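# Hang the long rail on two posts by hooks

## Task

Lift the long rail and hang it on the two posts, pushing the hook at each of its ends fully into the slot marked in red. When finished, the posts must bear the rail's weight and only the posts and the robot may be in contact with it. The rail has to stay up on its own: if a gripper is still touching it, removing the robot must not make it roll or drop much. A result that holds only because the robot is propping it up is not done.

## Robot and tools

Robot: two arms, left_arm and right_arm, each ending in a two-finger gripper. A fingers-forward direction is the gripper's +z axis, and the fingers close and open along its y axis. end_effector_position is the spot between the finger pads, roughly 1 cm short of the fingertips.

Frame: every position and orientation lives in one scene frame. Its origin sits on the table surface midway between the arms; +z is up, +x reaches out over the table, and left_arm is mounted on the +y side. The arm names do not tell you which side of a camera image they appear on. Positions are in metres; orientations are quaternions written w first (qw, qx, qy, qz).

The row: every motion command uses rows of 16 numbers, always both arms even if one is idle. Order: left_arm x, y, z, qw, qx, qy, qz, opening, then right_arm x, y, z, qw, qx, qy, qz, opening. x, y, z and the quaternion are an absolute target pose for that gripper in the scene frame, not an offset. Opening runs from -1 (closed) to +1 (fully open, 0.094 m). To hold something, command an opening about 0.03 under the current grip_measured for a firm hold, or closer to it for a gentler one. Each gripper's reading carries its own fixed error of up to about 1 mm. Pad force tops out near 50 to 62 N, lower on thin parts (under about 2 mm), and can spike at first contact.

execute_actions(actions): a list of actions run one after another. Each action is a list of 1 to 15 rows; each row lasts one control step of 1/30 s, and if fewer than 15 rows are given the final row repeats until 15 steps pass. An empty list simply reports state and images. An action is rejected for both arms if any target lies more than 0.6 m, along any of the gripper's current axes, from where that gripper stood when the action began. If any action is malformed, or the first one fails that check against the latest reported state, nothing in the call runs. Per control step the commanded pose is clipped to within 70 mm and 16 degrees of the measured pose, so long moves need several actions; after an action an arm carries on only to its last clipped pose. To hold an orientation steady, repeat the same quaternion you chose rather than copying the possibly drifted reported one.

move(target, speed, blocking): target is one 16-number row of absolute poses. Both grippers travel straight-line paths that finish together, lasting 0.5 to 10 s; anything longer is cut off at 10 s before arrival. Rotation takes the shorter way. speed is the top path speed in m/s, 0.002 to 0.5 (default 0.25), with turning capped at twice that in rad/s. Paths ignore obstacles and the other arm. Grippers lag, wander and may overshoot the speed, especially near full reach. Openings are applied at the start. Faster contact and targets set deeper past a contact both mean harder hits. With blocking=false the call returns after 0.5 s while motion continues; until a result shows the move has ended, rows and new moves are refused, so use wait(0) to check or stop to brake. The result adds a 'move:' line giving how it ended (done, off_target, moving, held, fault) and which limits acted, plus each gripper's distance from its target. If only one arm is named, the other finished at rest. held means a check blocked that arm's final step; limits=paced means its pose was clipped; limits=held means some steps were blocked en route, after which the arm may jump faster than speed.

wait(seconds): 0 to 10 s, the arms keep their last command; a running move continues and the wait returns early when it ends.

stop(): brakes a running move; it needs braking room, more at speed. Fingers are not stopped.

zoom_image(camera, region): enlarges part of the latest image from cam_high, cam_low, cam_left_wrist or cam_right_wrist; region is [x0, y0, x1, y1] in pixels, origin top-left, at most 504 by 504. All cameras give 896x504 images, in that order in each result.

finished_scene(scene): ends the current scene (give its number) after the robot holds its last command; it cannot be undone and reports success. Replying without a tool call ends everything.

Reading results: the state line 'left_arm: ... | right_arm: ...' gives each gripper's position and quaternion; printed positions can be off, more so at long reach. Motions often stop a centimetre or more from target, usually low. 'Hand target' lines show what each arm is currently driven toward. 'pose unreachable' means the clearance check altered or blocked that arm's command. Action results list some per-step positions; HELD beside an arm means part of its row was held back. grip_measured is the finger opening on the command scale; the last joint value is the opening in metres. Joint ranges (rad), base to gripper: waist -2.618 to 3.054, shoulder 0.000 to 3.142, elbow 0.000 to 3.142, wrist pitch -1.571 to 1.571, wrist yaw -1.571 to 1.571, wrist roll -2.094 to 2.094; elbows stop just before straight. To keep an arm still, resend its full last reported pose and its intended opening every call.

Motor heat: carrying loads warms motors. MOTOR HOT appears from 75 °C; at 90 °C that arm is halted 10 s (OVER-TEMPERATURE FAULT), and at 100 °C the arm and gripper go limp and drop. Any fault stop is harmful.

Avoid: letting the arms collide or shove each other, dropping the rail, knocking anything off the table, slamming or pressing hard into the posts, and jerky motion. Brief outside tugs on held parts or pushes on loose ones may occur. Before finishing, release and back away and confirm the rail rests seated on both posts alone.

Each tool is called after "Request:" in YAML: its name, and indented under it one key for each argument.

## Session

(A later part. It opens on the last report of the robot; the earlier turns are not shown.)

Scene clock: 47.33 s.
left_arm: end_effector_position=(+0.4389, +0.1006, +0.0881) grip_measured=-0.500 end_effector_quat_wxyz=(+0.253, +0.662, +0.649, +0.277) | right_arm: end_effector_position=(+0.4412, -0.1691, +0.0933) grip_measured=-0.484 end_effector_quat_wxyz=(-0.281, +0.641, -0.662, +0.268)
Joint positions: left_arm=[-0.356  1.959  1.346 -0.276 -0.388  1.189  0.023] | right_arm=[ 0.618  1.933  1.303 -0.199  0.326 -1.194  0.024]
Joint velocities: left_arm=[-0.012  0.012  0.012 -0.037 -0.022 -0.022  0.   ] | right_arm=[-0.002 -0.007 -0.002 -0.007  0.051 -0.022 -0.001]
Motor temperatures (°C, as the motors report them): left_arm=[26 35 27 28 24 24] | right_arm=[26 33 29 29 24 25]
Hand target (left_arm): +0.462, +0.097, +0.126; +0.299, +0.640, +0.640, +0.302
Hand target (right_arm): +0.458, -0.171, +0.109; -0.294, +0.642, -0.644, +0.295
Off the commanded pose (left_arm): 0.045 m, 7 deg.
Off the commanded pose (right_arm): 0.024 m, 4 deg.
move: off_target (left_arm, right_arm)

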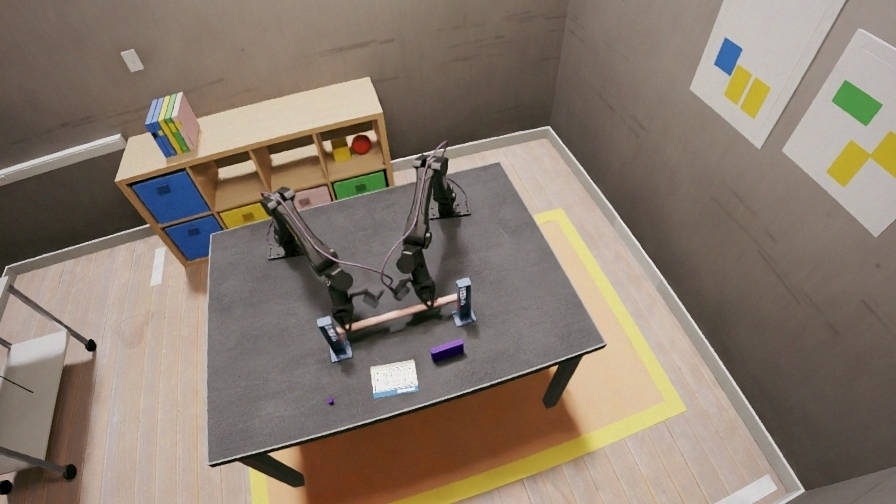

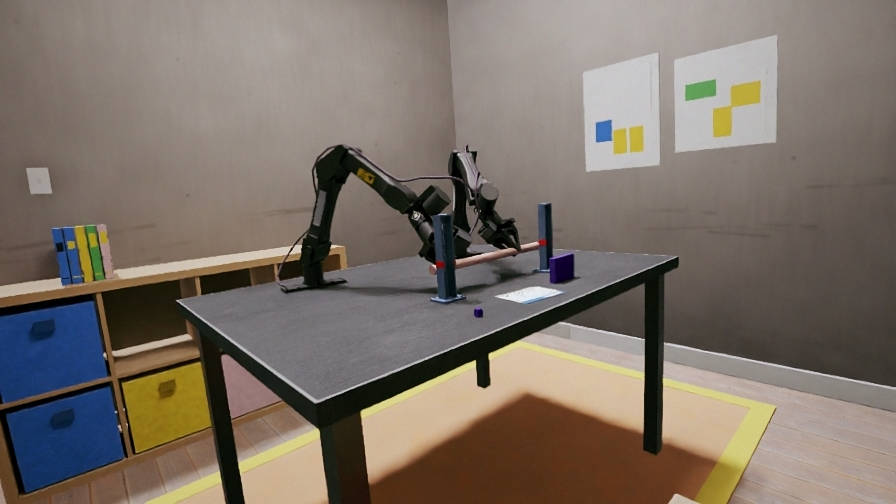

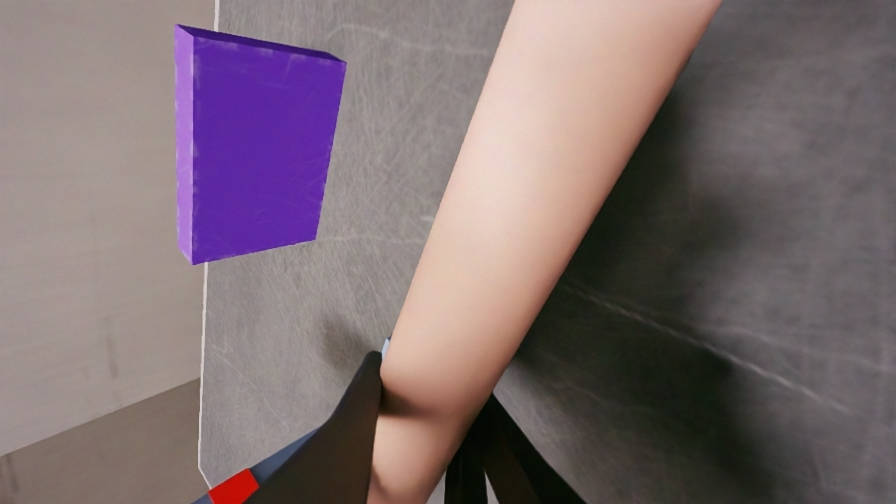

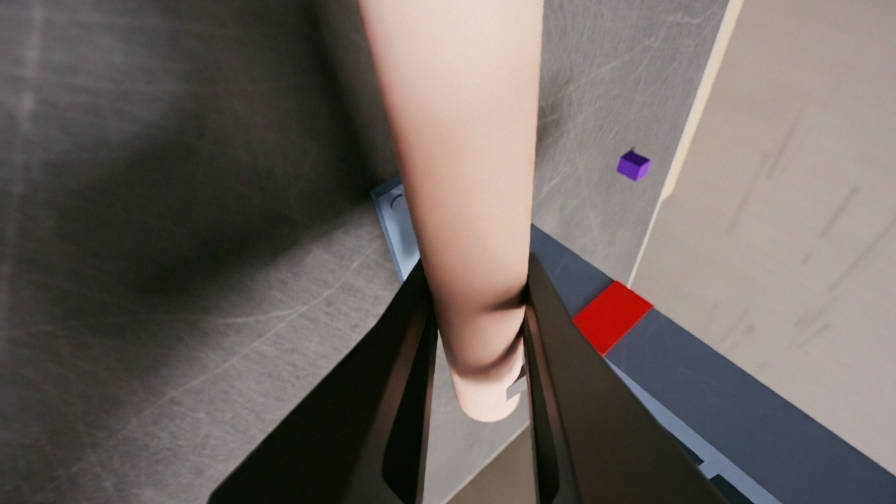

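Request:
move:
  target: [0.442,0.088,0.127,0.3,0.64,0.64,0.3,-0.535,0.437,-0.177,0.111,0.295,-0.643,0.643,-0.295,-0.52]
  speed: 0.04

Request:
move:
  target: [0.467,0.088,0.127,0.3,0.64,0.64,0.3,-0.535,0.462,-0.177,0.111,0.295,-0.643,0.643,-0.295,-0.52]
  speed: 0.03

Request:
zoom_image:
  camera: "cam_high"
  region: [435, 270, 485, 320]

Request:
zoom_image:
  camera: "cam_high"
  region: [312, 305, 362, 355]

Request:
zoom_image:
  camera: "cam_low"
  region: [420, 225, 560, 285]

Scene clock: 49.40 s.
left_arm: end_effector_position=(+0.4319, +0.0955, +0.0918) grip_measured=-0.500 end_effector_quat_wxyz=(+0.255, +0.660, +0.650, +0.278) | right_arm: end_effector_position=(+0.4354, -0.1740, +0.0978) grip_measured=-0.484 end_effector_quat_wxyz=(-0.289, +0.636, -0.661, +0.276)
Joint positions: left_arm=[-0.378  1.942  1.334 -0.284 -0.405  1.168  0.023] | right_arm=[ 0.618  1.894  1.251 -0.163  0.337 -1.197  0.024]
Joint velocities: left_arm=[-0.002 -0.002 -0.002 -0.022 -0.007 -0.007 -0.001] | right_arm=[-0.017 -0.007  0.007  0.007 -0.095  0.007 -0.   ]
Motor temperatures (°C, as the motors report them): left_arm=[26 35 27 29 24 24] | right_arm=[26 33 29 29 24 25]
Hand target (left_arm): +0.441, +0.089, +0.127; +0.299, +0.640, +0.641, +0.300
Hand target (right_arm): +0.437, -0.177, +0.111; -0.294, +0.642, -0.643, +0.295
Off the commanded pose (left_arm): 0.037 m, 6 deg.
Off the commanded pose (right_arm): 0.014 m, 3 deg.
move: off_target (left_arm, right_arm)

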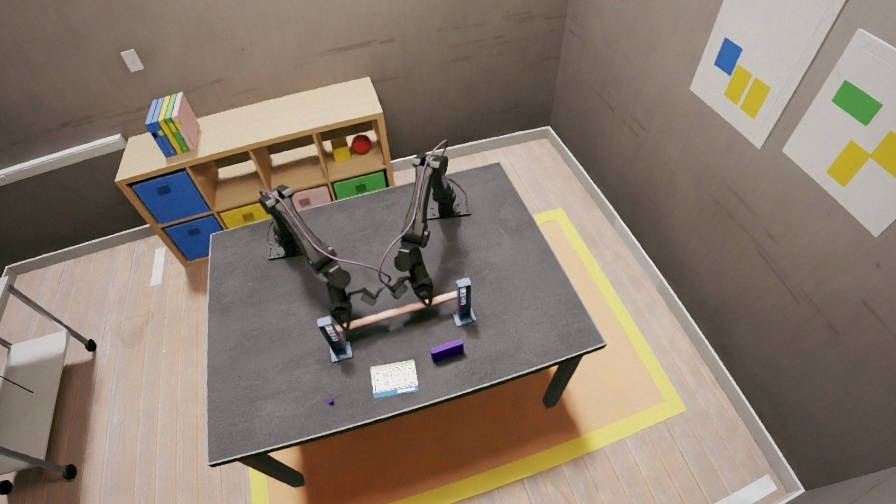

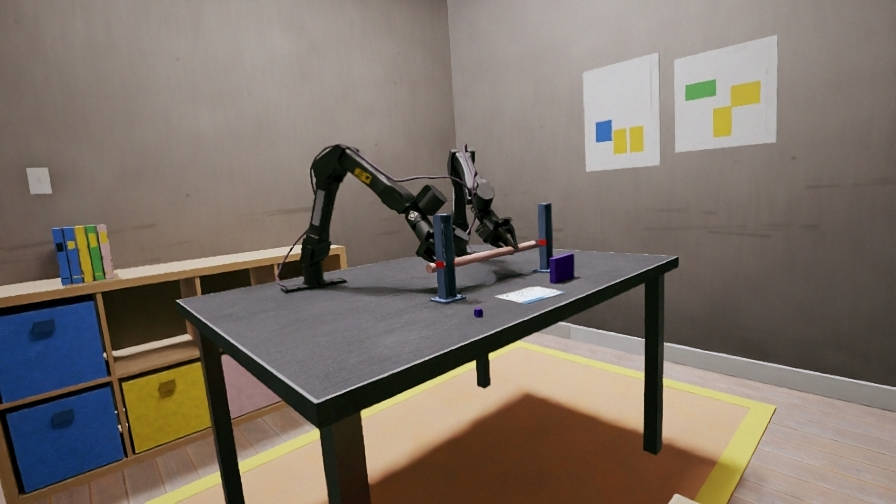

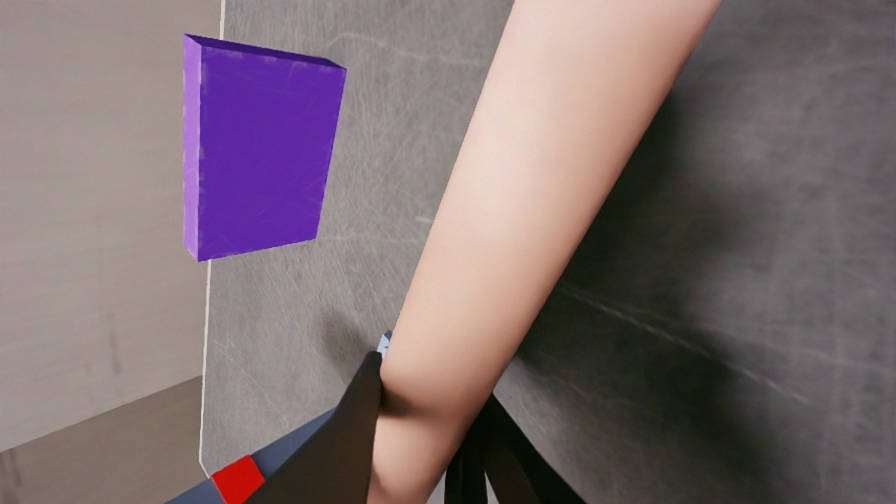

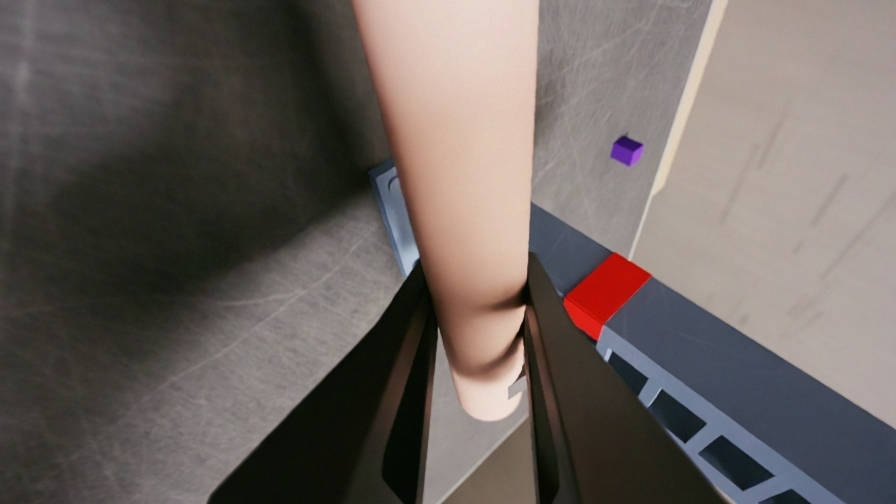

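Scene clock: 51.43 s.
left_arm: end_effector_position=(+0.4390, +0.0945, +0.0888) grip_measured=-0.500 end_effector_quat_wxyz=(+0.249, +0.664, +0.650, +0.275) | right_arm: end_effector_position=(+0.4415, -0.1751, +0.0941) grip_measured=-0.484 end_effector_quat_wxyz=(-0.278, +0.642, -0.663, +0.266)
Joint positions: left_arm=[-0.369  1.975  1.378 -0.307 -0.395  1.176  0.023] | right_arm=[ 0.604  1.926  1.301 -0.208  0.317 -1.202  0.024]
Joint velocities: left_arm=[-0.002 -0.007 -0.007 -0.051 -0.007  0.022  0.001] | right_arm=[ 0.007 -0.012  0.007 -0.037 -0.007  0.051  0.   ]
Motor temperatures (°C, as the motors report them): left_arm=[26 35 27 29 24 24] | right_arm=[26 33 29 29 24 25]
Hand target (left_arm): +0.463, +0.090, +0.129; +0.299, +0.640, +0.640, +0.302
Hand target (right_arm): +0.460, -0.178, +0.112; -0.294, +0.642, -0.644, +0.296
Off the commanded pose (left_arm): 0.048 m, 7 deg.
Off the commanded pose (right_arm): 0.027 m, 4 deg.
move: off_target (left_arm, right_arm)

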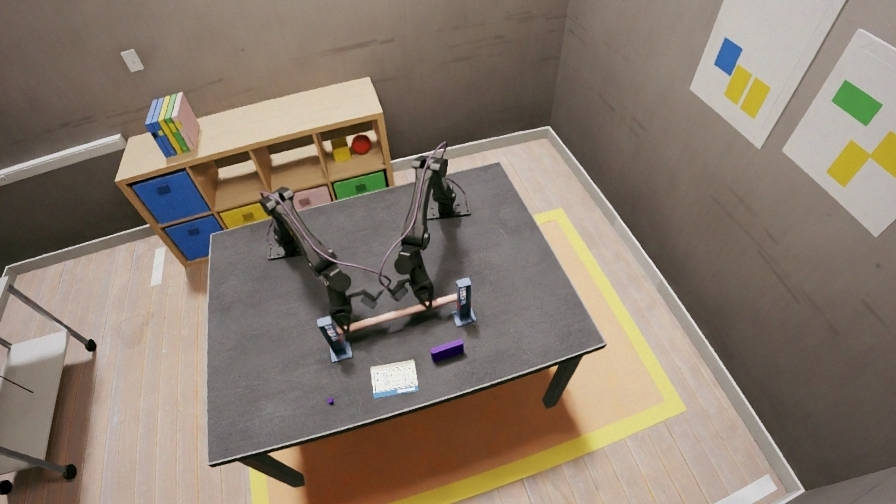

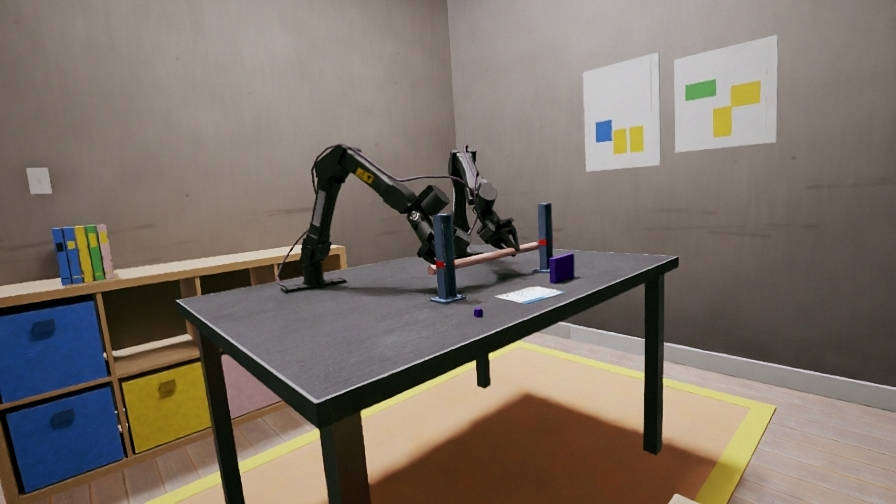

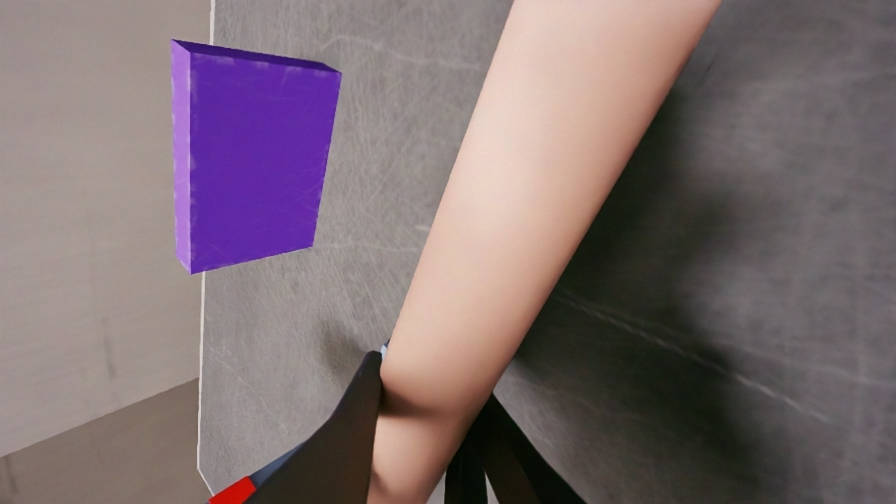

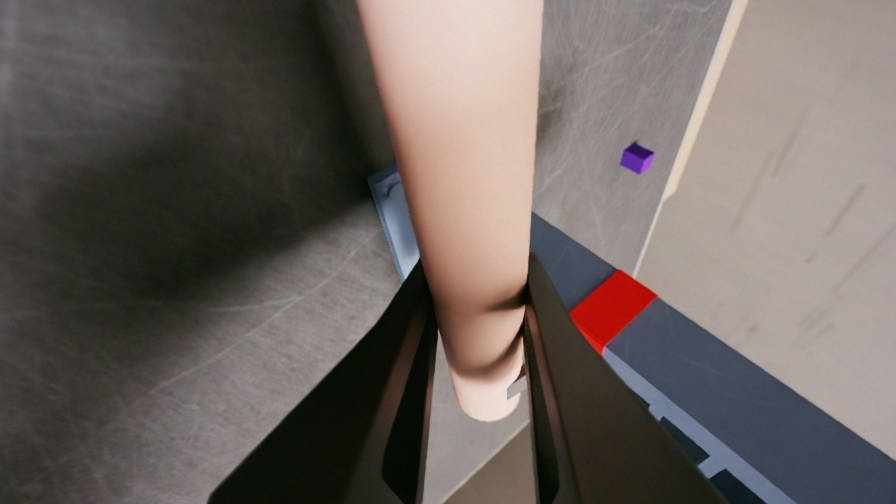

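Region (435, 270, 485, 320) of cam_high's 896x504 image, scaled by 10.080, with more detail than that image has.

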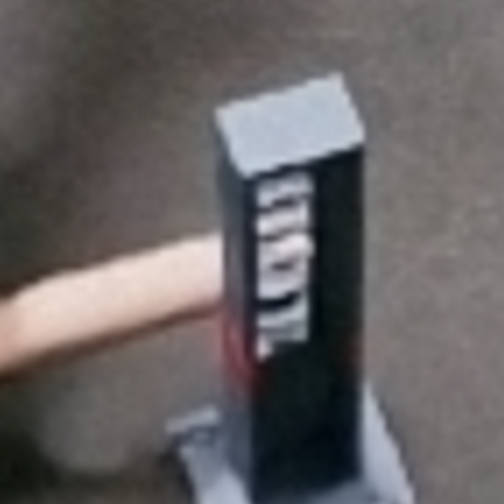

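Region (312, 305, 362, 355) of cam_high's 896x504 image, scaled by 10.080, with more detail than that image has.

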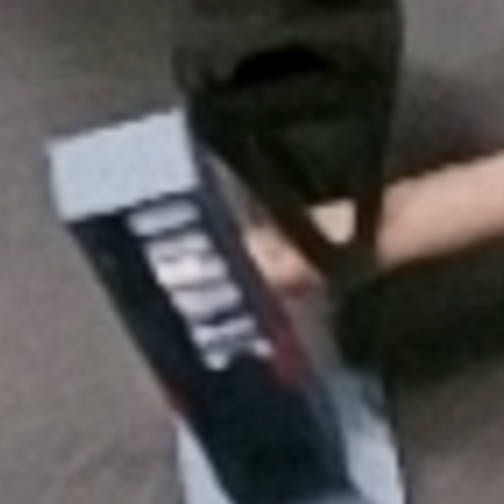

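Region (420, 225, 560, 285) of cam_low's 896x504 image, scaled by 3.600, with more detail than that image has; it fills the top 216 rows of this view, and the rest is white.

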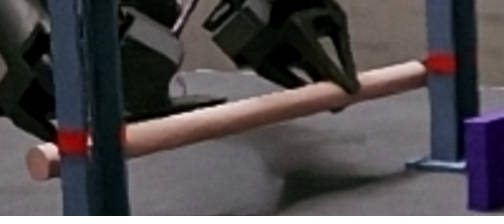

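Request:
move:
  target: [0.445,0.088,0.132,0.3,0.64,0.64,0.3,-0.535,0.439,-0.177,0.116,0.295,-0.643,0.643,-0.295,-0.52]
  speed: 0.04

Request:
move:
  target: [0.468,0.088,0.132,0.3,0.64,0.64,0.3,-0.535,0.462,-0.177,0.116,0.295,-0.643,0.643,-0.295,-0.52]
  speed: 0.03

Request:
zoom_image:
  camera: "cam_low"
  region: [420, 225, 560, 285]

Scene clock: 53.47 s.
left_arm: end_effector_position=(+0.4344, +0.0926, +0.0963) grip_measured=-0.500 end_effector_quat_wxyz=(+0.258, +0.659, +0.651, +0.275) | right_arm: end_effector_position=(+0.4392, -0.1773, +0.1025) grip_measured=-0.484 end_effector_quat_wxyz=(-0.289, +0.637, -0.660, +0.274)
Joint positions: left_arm=[-0.378  1.947  1.36  -0.303 -0.398  1.164  0.023] | right_arm=[ 0.604  1.893  1.271 -0.181  0.322 -1.207  0.024]
Joint velocities: left_arm=[-0.002 -0.002 -0.017  0.007 -0.007  0.037  0.001] | right_arm=[-0.017 -0.007  0.007 -0.051  0.037  0.066  0.   ]
Motor temperatures (°C, as the motors report them): left_arm=[26 36 27 29 24 24] | right_arm=[26 34 29 29 24 25]
Hand target (left_arm): +0.443, +0.089, +0.132; +0.299, +0.640, +0.641, +0.300
Hand target (right_arm): +0.438, -0.177, +0.116; -0.294, +0.643, -0.644, +0.294
Off the commanded pose (left_arm): 0.038 m, 6 deg.
Off the commanded pose (right_arm): 0.013 m, 3 deg.
move: off_target (left_arm, right_arm)

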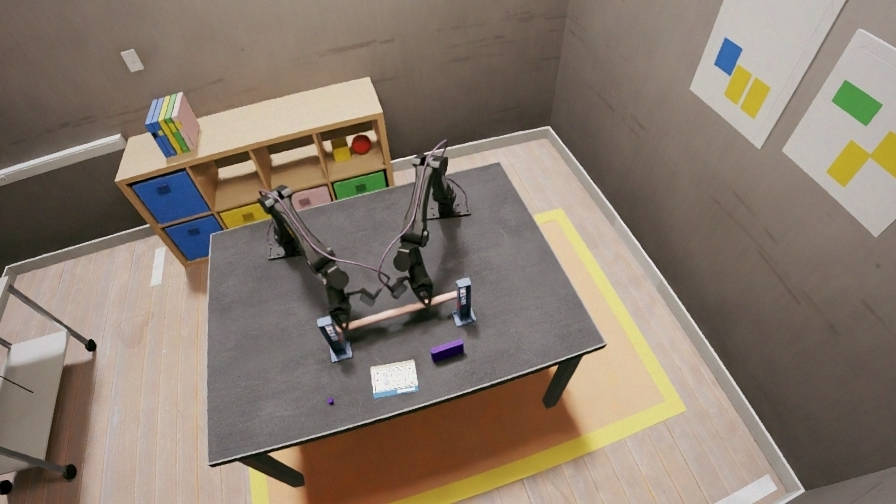

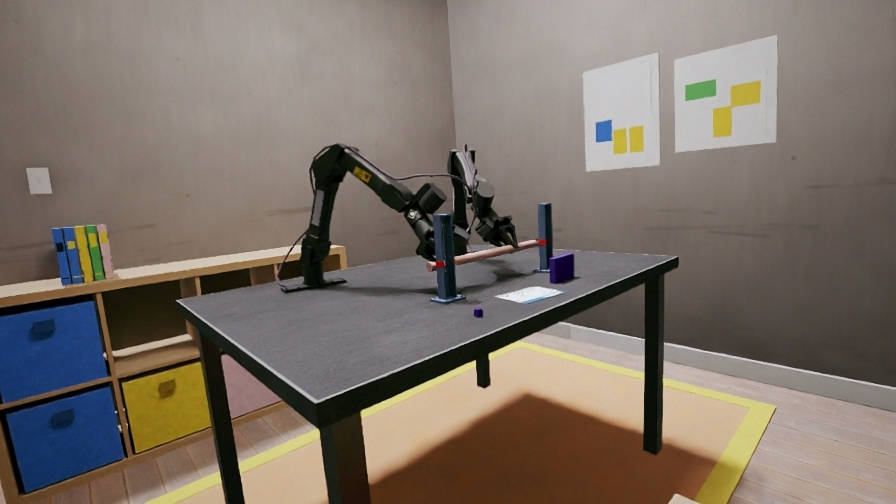

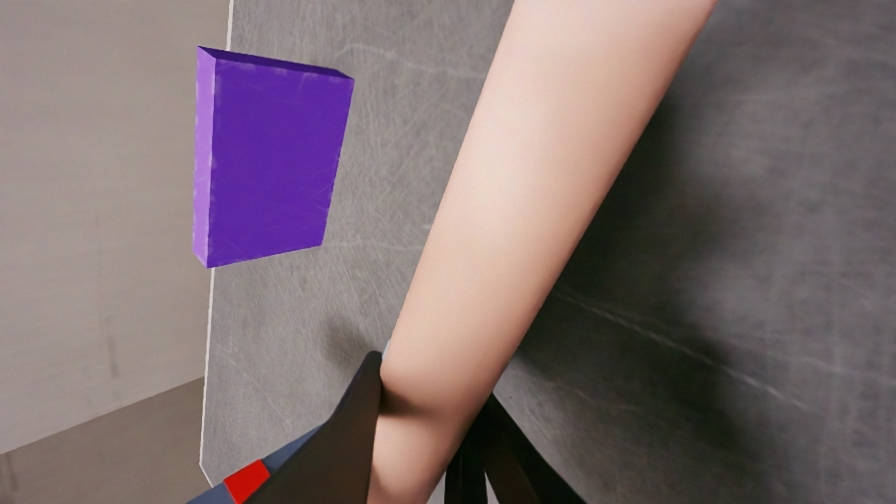

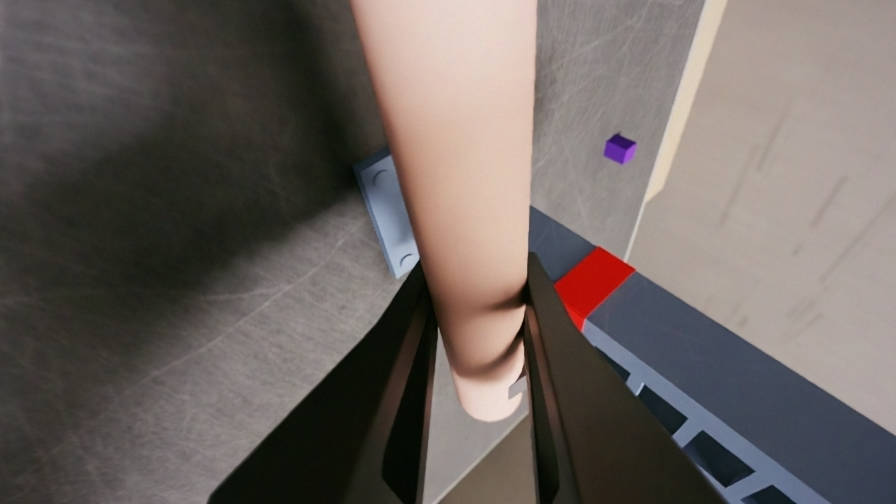

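Scene clock: 55.50 s.
left_arm: end_effector_position=(+0.4414, +0.0933, +0.0939) grip_measured=-0.500 end_effector_quat_wxyz=(+0.250, +0.666, +0.647, +0.275) | right_arm: end_effector_position=(+0.4415, -0.1764, +0.0983) grip_measured=-0.484 end_effector_quat_wxyz=(-0.277, +0.640, -0.665, +0.265)
Joint positions: left_arm=[-0.367  1.975  1.398 -0.322 -0.391  1.185  0.023] | right_arm=[ 0.601  1.919  1.312 -0.229  0.314 -1.199  0.024]
Joint velocities: left_arm=[ 0.012 -0.012  0.002 -0.007 -0.007  0.066 -0.   ] | right_arm=[ 0.007 -0.002  0.002  0.007  0.066 -0.037 -0.001]
Motor temperatures (°C, as the motors report them): left_arm=[26 36 28 29 24 24] | right_arm=[26 34 30 29 24 25]
Hand target (left_arm): +0.464, +0.090, +0.134; +0.299, +0.640, +0.640, +0.302
Hand target (right_arm): +0.460, -0.178, +0.117; -0.294, +0.642, -0.644, +0.295
Off the commanded pose (left_arm): 0.047 m, 7 deg.
Off the commanded pose (right_arm): 0.027 m, 5 deg.
move: off_target (left_arm, right_arm)

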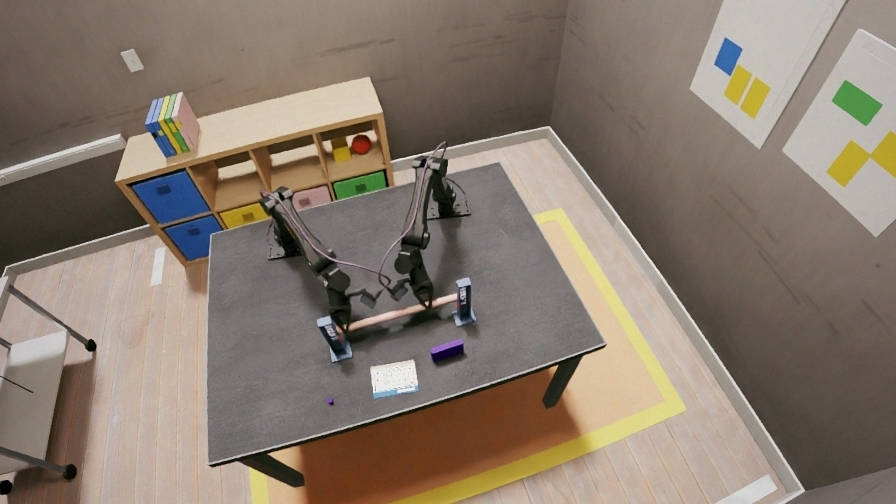

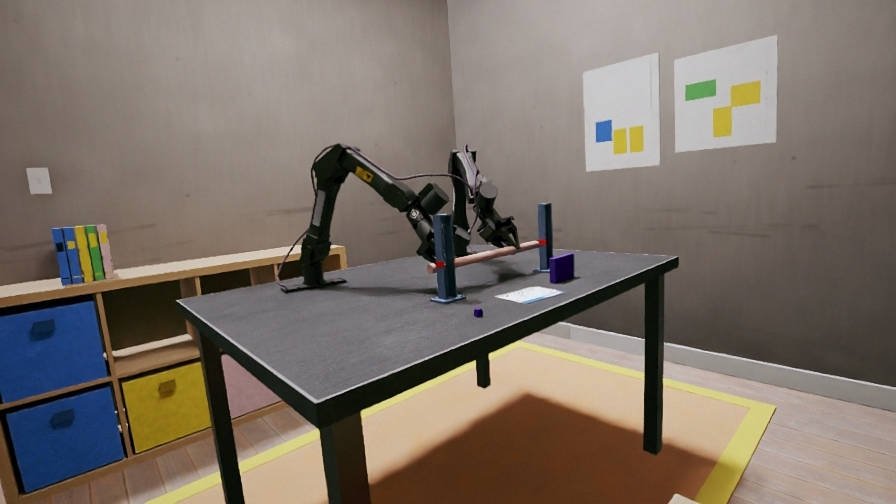

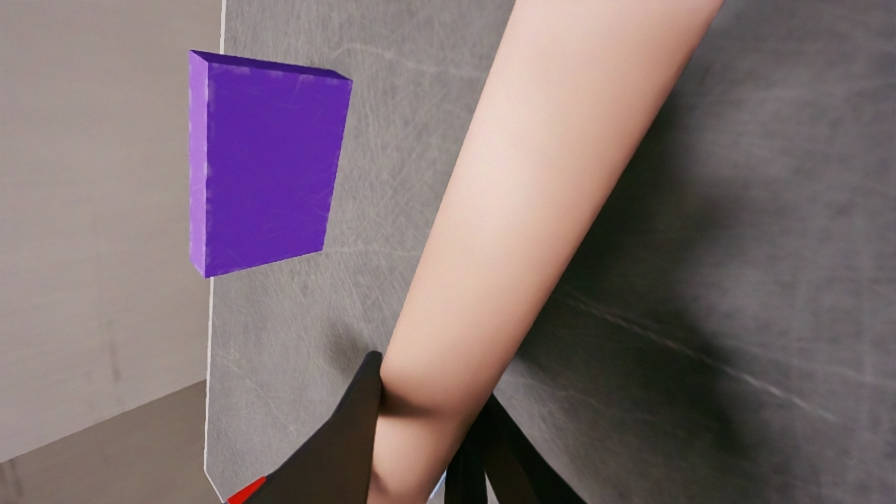

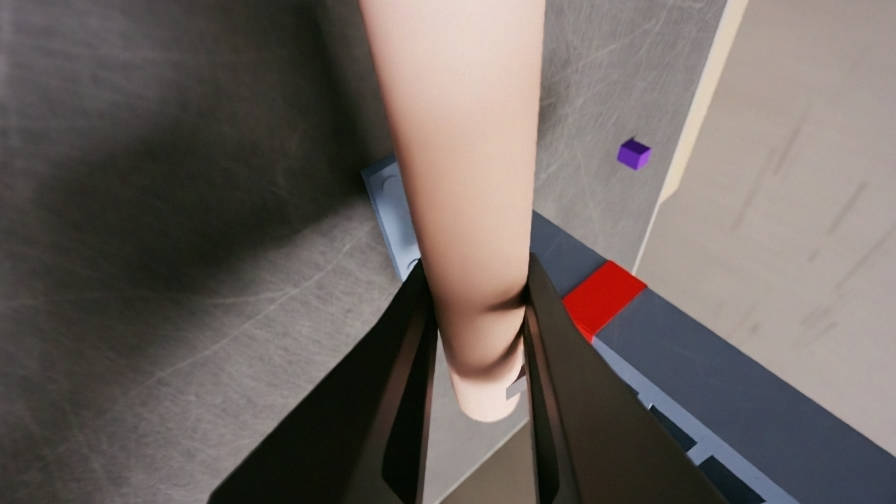

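Region (420, 225, 560, 285) of cam_low's 896x504 image, scaled by 3.600, with more detail than that image has; it fills the top 216 rows of this view, and the rest is white.

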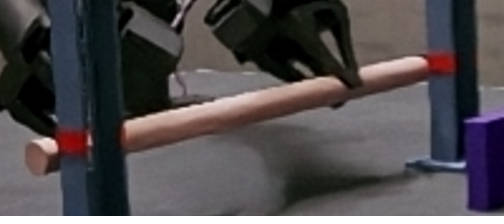

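Request:
move:
  target: [0.462,0.088,0.132,0.3,0.64,0.64,0.3,-0.535,0.441,-0.177,0.12,0.295,-0.643,0.643,-0.295,-0.52]
  speed: 0.04

Request:
move:
  target: [0.47,0.088,0.132,0.3,0.64,0.64,0.3,-0.535,0.464,-0.177,0.121,0.295,-0.643,0.643,-0.295,-0.52]
  speed: 0.03

Request:
zoom_image:
  camera: "cam_low"
  region: [420, 225, 560, 285]

Scene clock: 57.50 s.
left_arm: end_effector_position=(+0.4433, +0.0909, +0.0929) grip_measured=-0.500 end_effector_quat_wxyz=(+0.257, +0.663, +0.648, +0.272) | right_arm: end_effector_position=(+0.4413, -0.1793, +0.1038) grip_measured=-0.484 end_effector_quat_wxyz=(-0.285, +0.635, -0.663, +0.276)
Joint positions: left_arm=[-0.367  1.981  1.397 -0.306 -0.384  1.179  0.023] | right_arm=[ 0.601  1.899  1.287 -0.198  0.329 -1.204  0.024]
Joint velocities: left_arm=[ 0.012 -0.007  0.012  0.007 -0.11   0.081  0.001] | right_arm=[-0.012 -0.012  0.002  0.022  0.051 -0.066 -0.002]
Motor temperatures (°C, as the motors report them): left_arm=[26 36 28 29 24 24] | right_arm=[26 34 29 30 24 25]
Hand target (left_arm): +0.459, +0.089, +0.133; +0.299, +0.640, +0.641, +0.301
Hand target (right_arm): +0.440, -0.177, +0.120; -0.294, +0.642, -0.644, +0.294
Off the commanded pose (left_arm): 0.043 m, 7 deg.
Off the commanded pose (right_arm): 0.016 m, 4 deg.
move: off_target (left_arm, right_arm)

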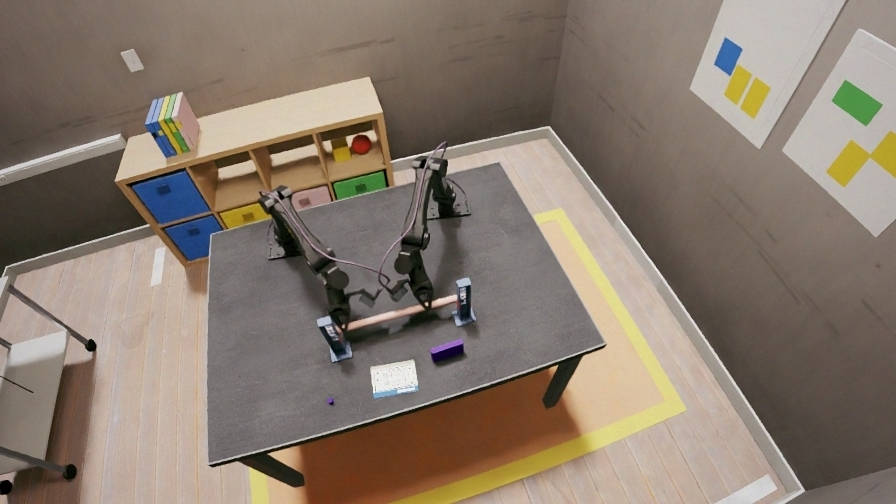

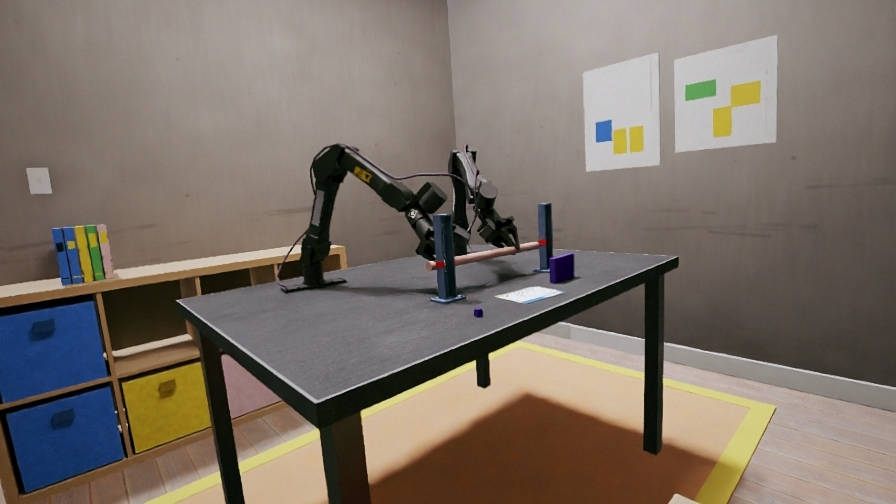

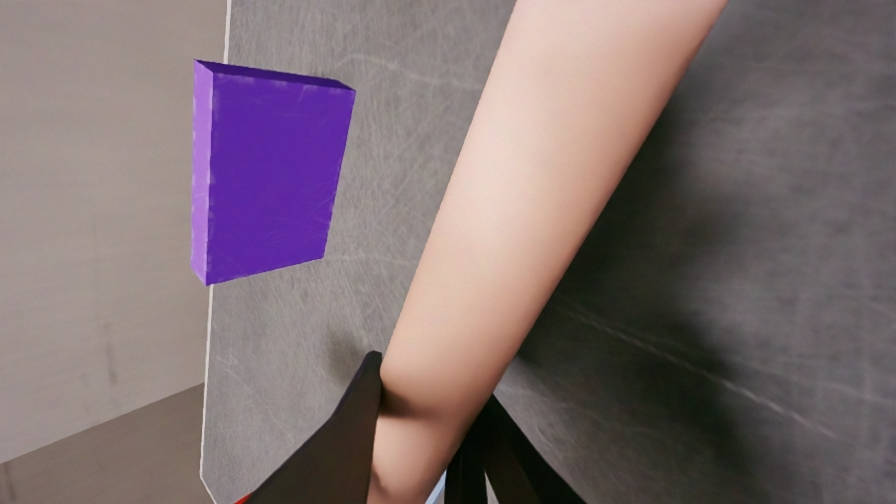

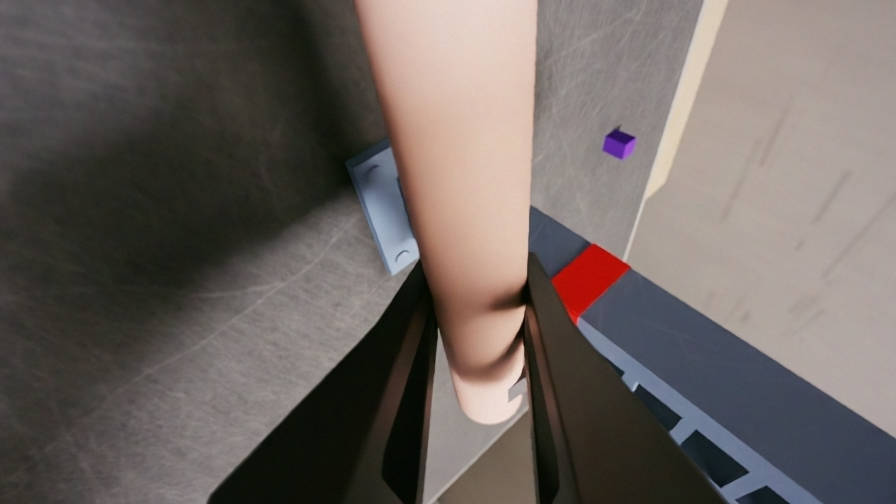

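Scene clock: 59.63 s.
left_arm: end_effector_position=(+0.4469, +0.0916, +0.0967) grip_measured=-0.500 end_effector_quat_wxyz=(+0.260, +0.660, +0.650, +0.273) | right_arm: end_effector_position=(+0.4516, -0.1783, +0.1050) grip_measured=-0.484 end_effector_quat_wxyz=(-0.283, +0.639, -0.660, +0.277)
Joint positions: left_arm=[-0.362  1.983  1.412 -0.31  -0.383  1.177  0.023] | right_arm=[ 0.592  1.932  1.339 -0.216  0.323 -1.222  0.024]
Joint velocities: left_arm=[ 0.002  0.017 -0.012  0.022 -0.051  0.022 -0.   ] | right_arm=[-0.012 -0.017  0.007  0.022 -0.022 -0.022 -0.001]
Motor temperatures (°C, as the motors report them): left_arm=[26 36 28 29 24 24] | right_arm=[26 34 30 30 24 25]
Hand target (left_arm): +0.467, +0.090, +0.133; +0.299, +0.640, +0.641, +0.301
Hand target (right_arm): +0.463, -0.178, +0.122; -0.294, +0.642, -0.643, +0.296
Off the commanded pose (left_arm): 0.042 m, 6 deg.
Off the commanded pose (right_arm): 0.020 m, 3 deg.
move: off_target (left_arm, right_arm)

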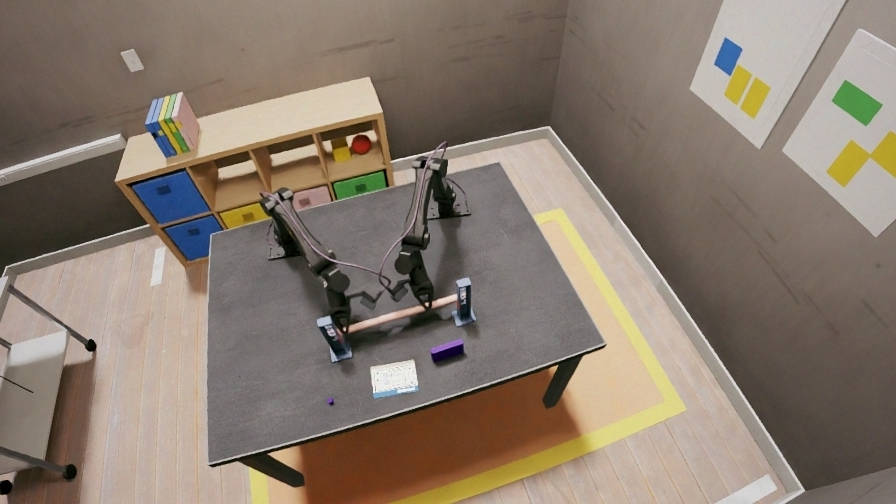

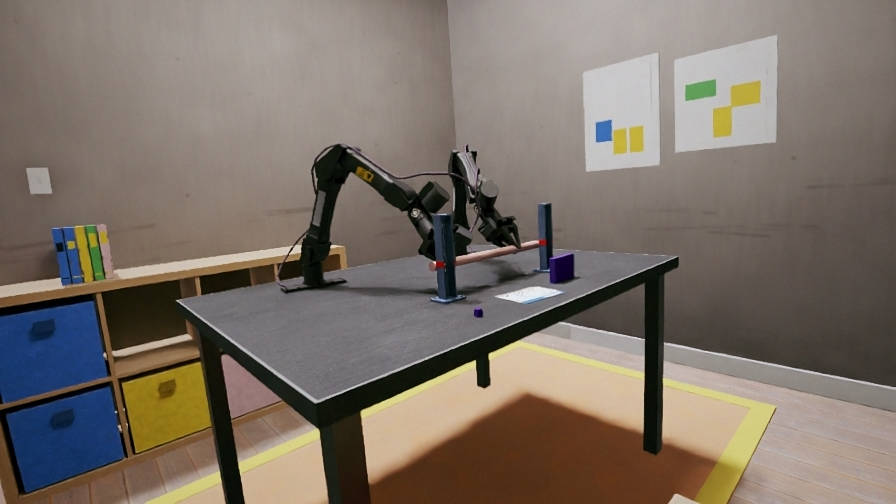

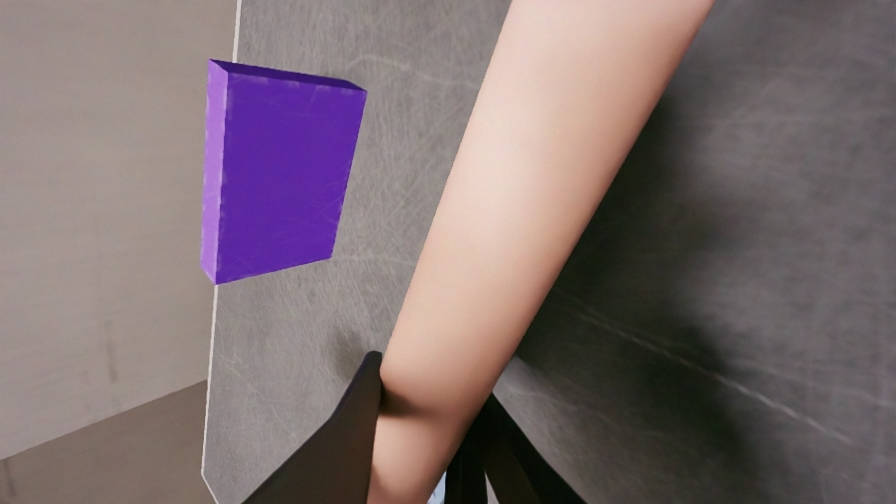

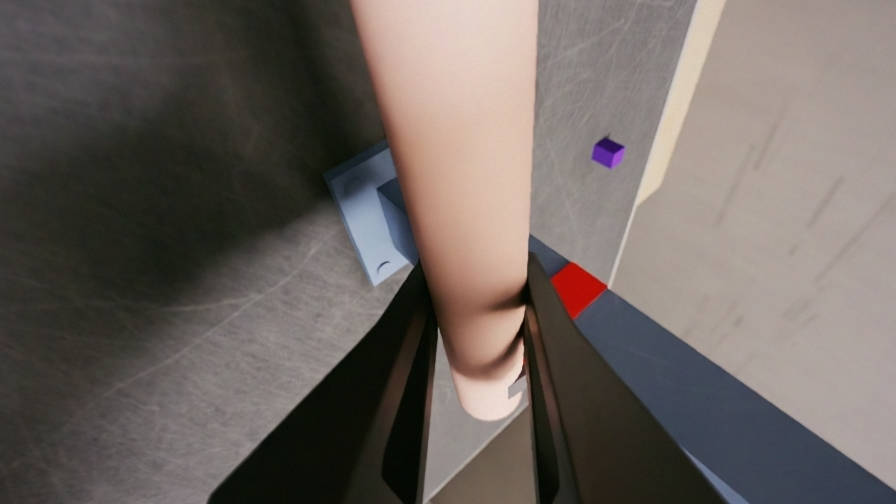

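Region (420, 225, 560, 285) of cam_low's 896x504 image, scaled by 3.600, with more detail than that image has; it fills the top 216 rows of this view, and the rest is white.

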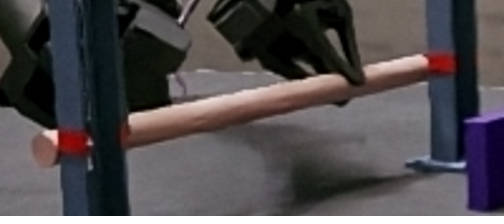

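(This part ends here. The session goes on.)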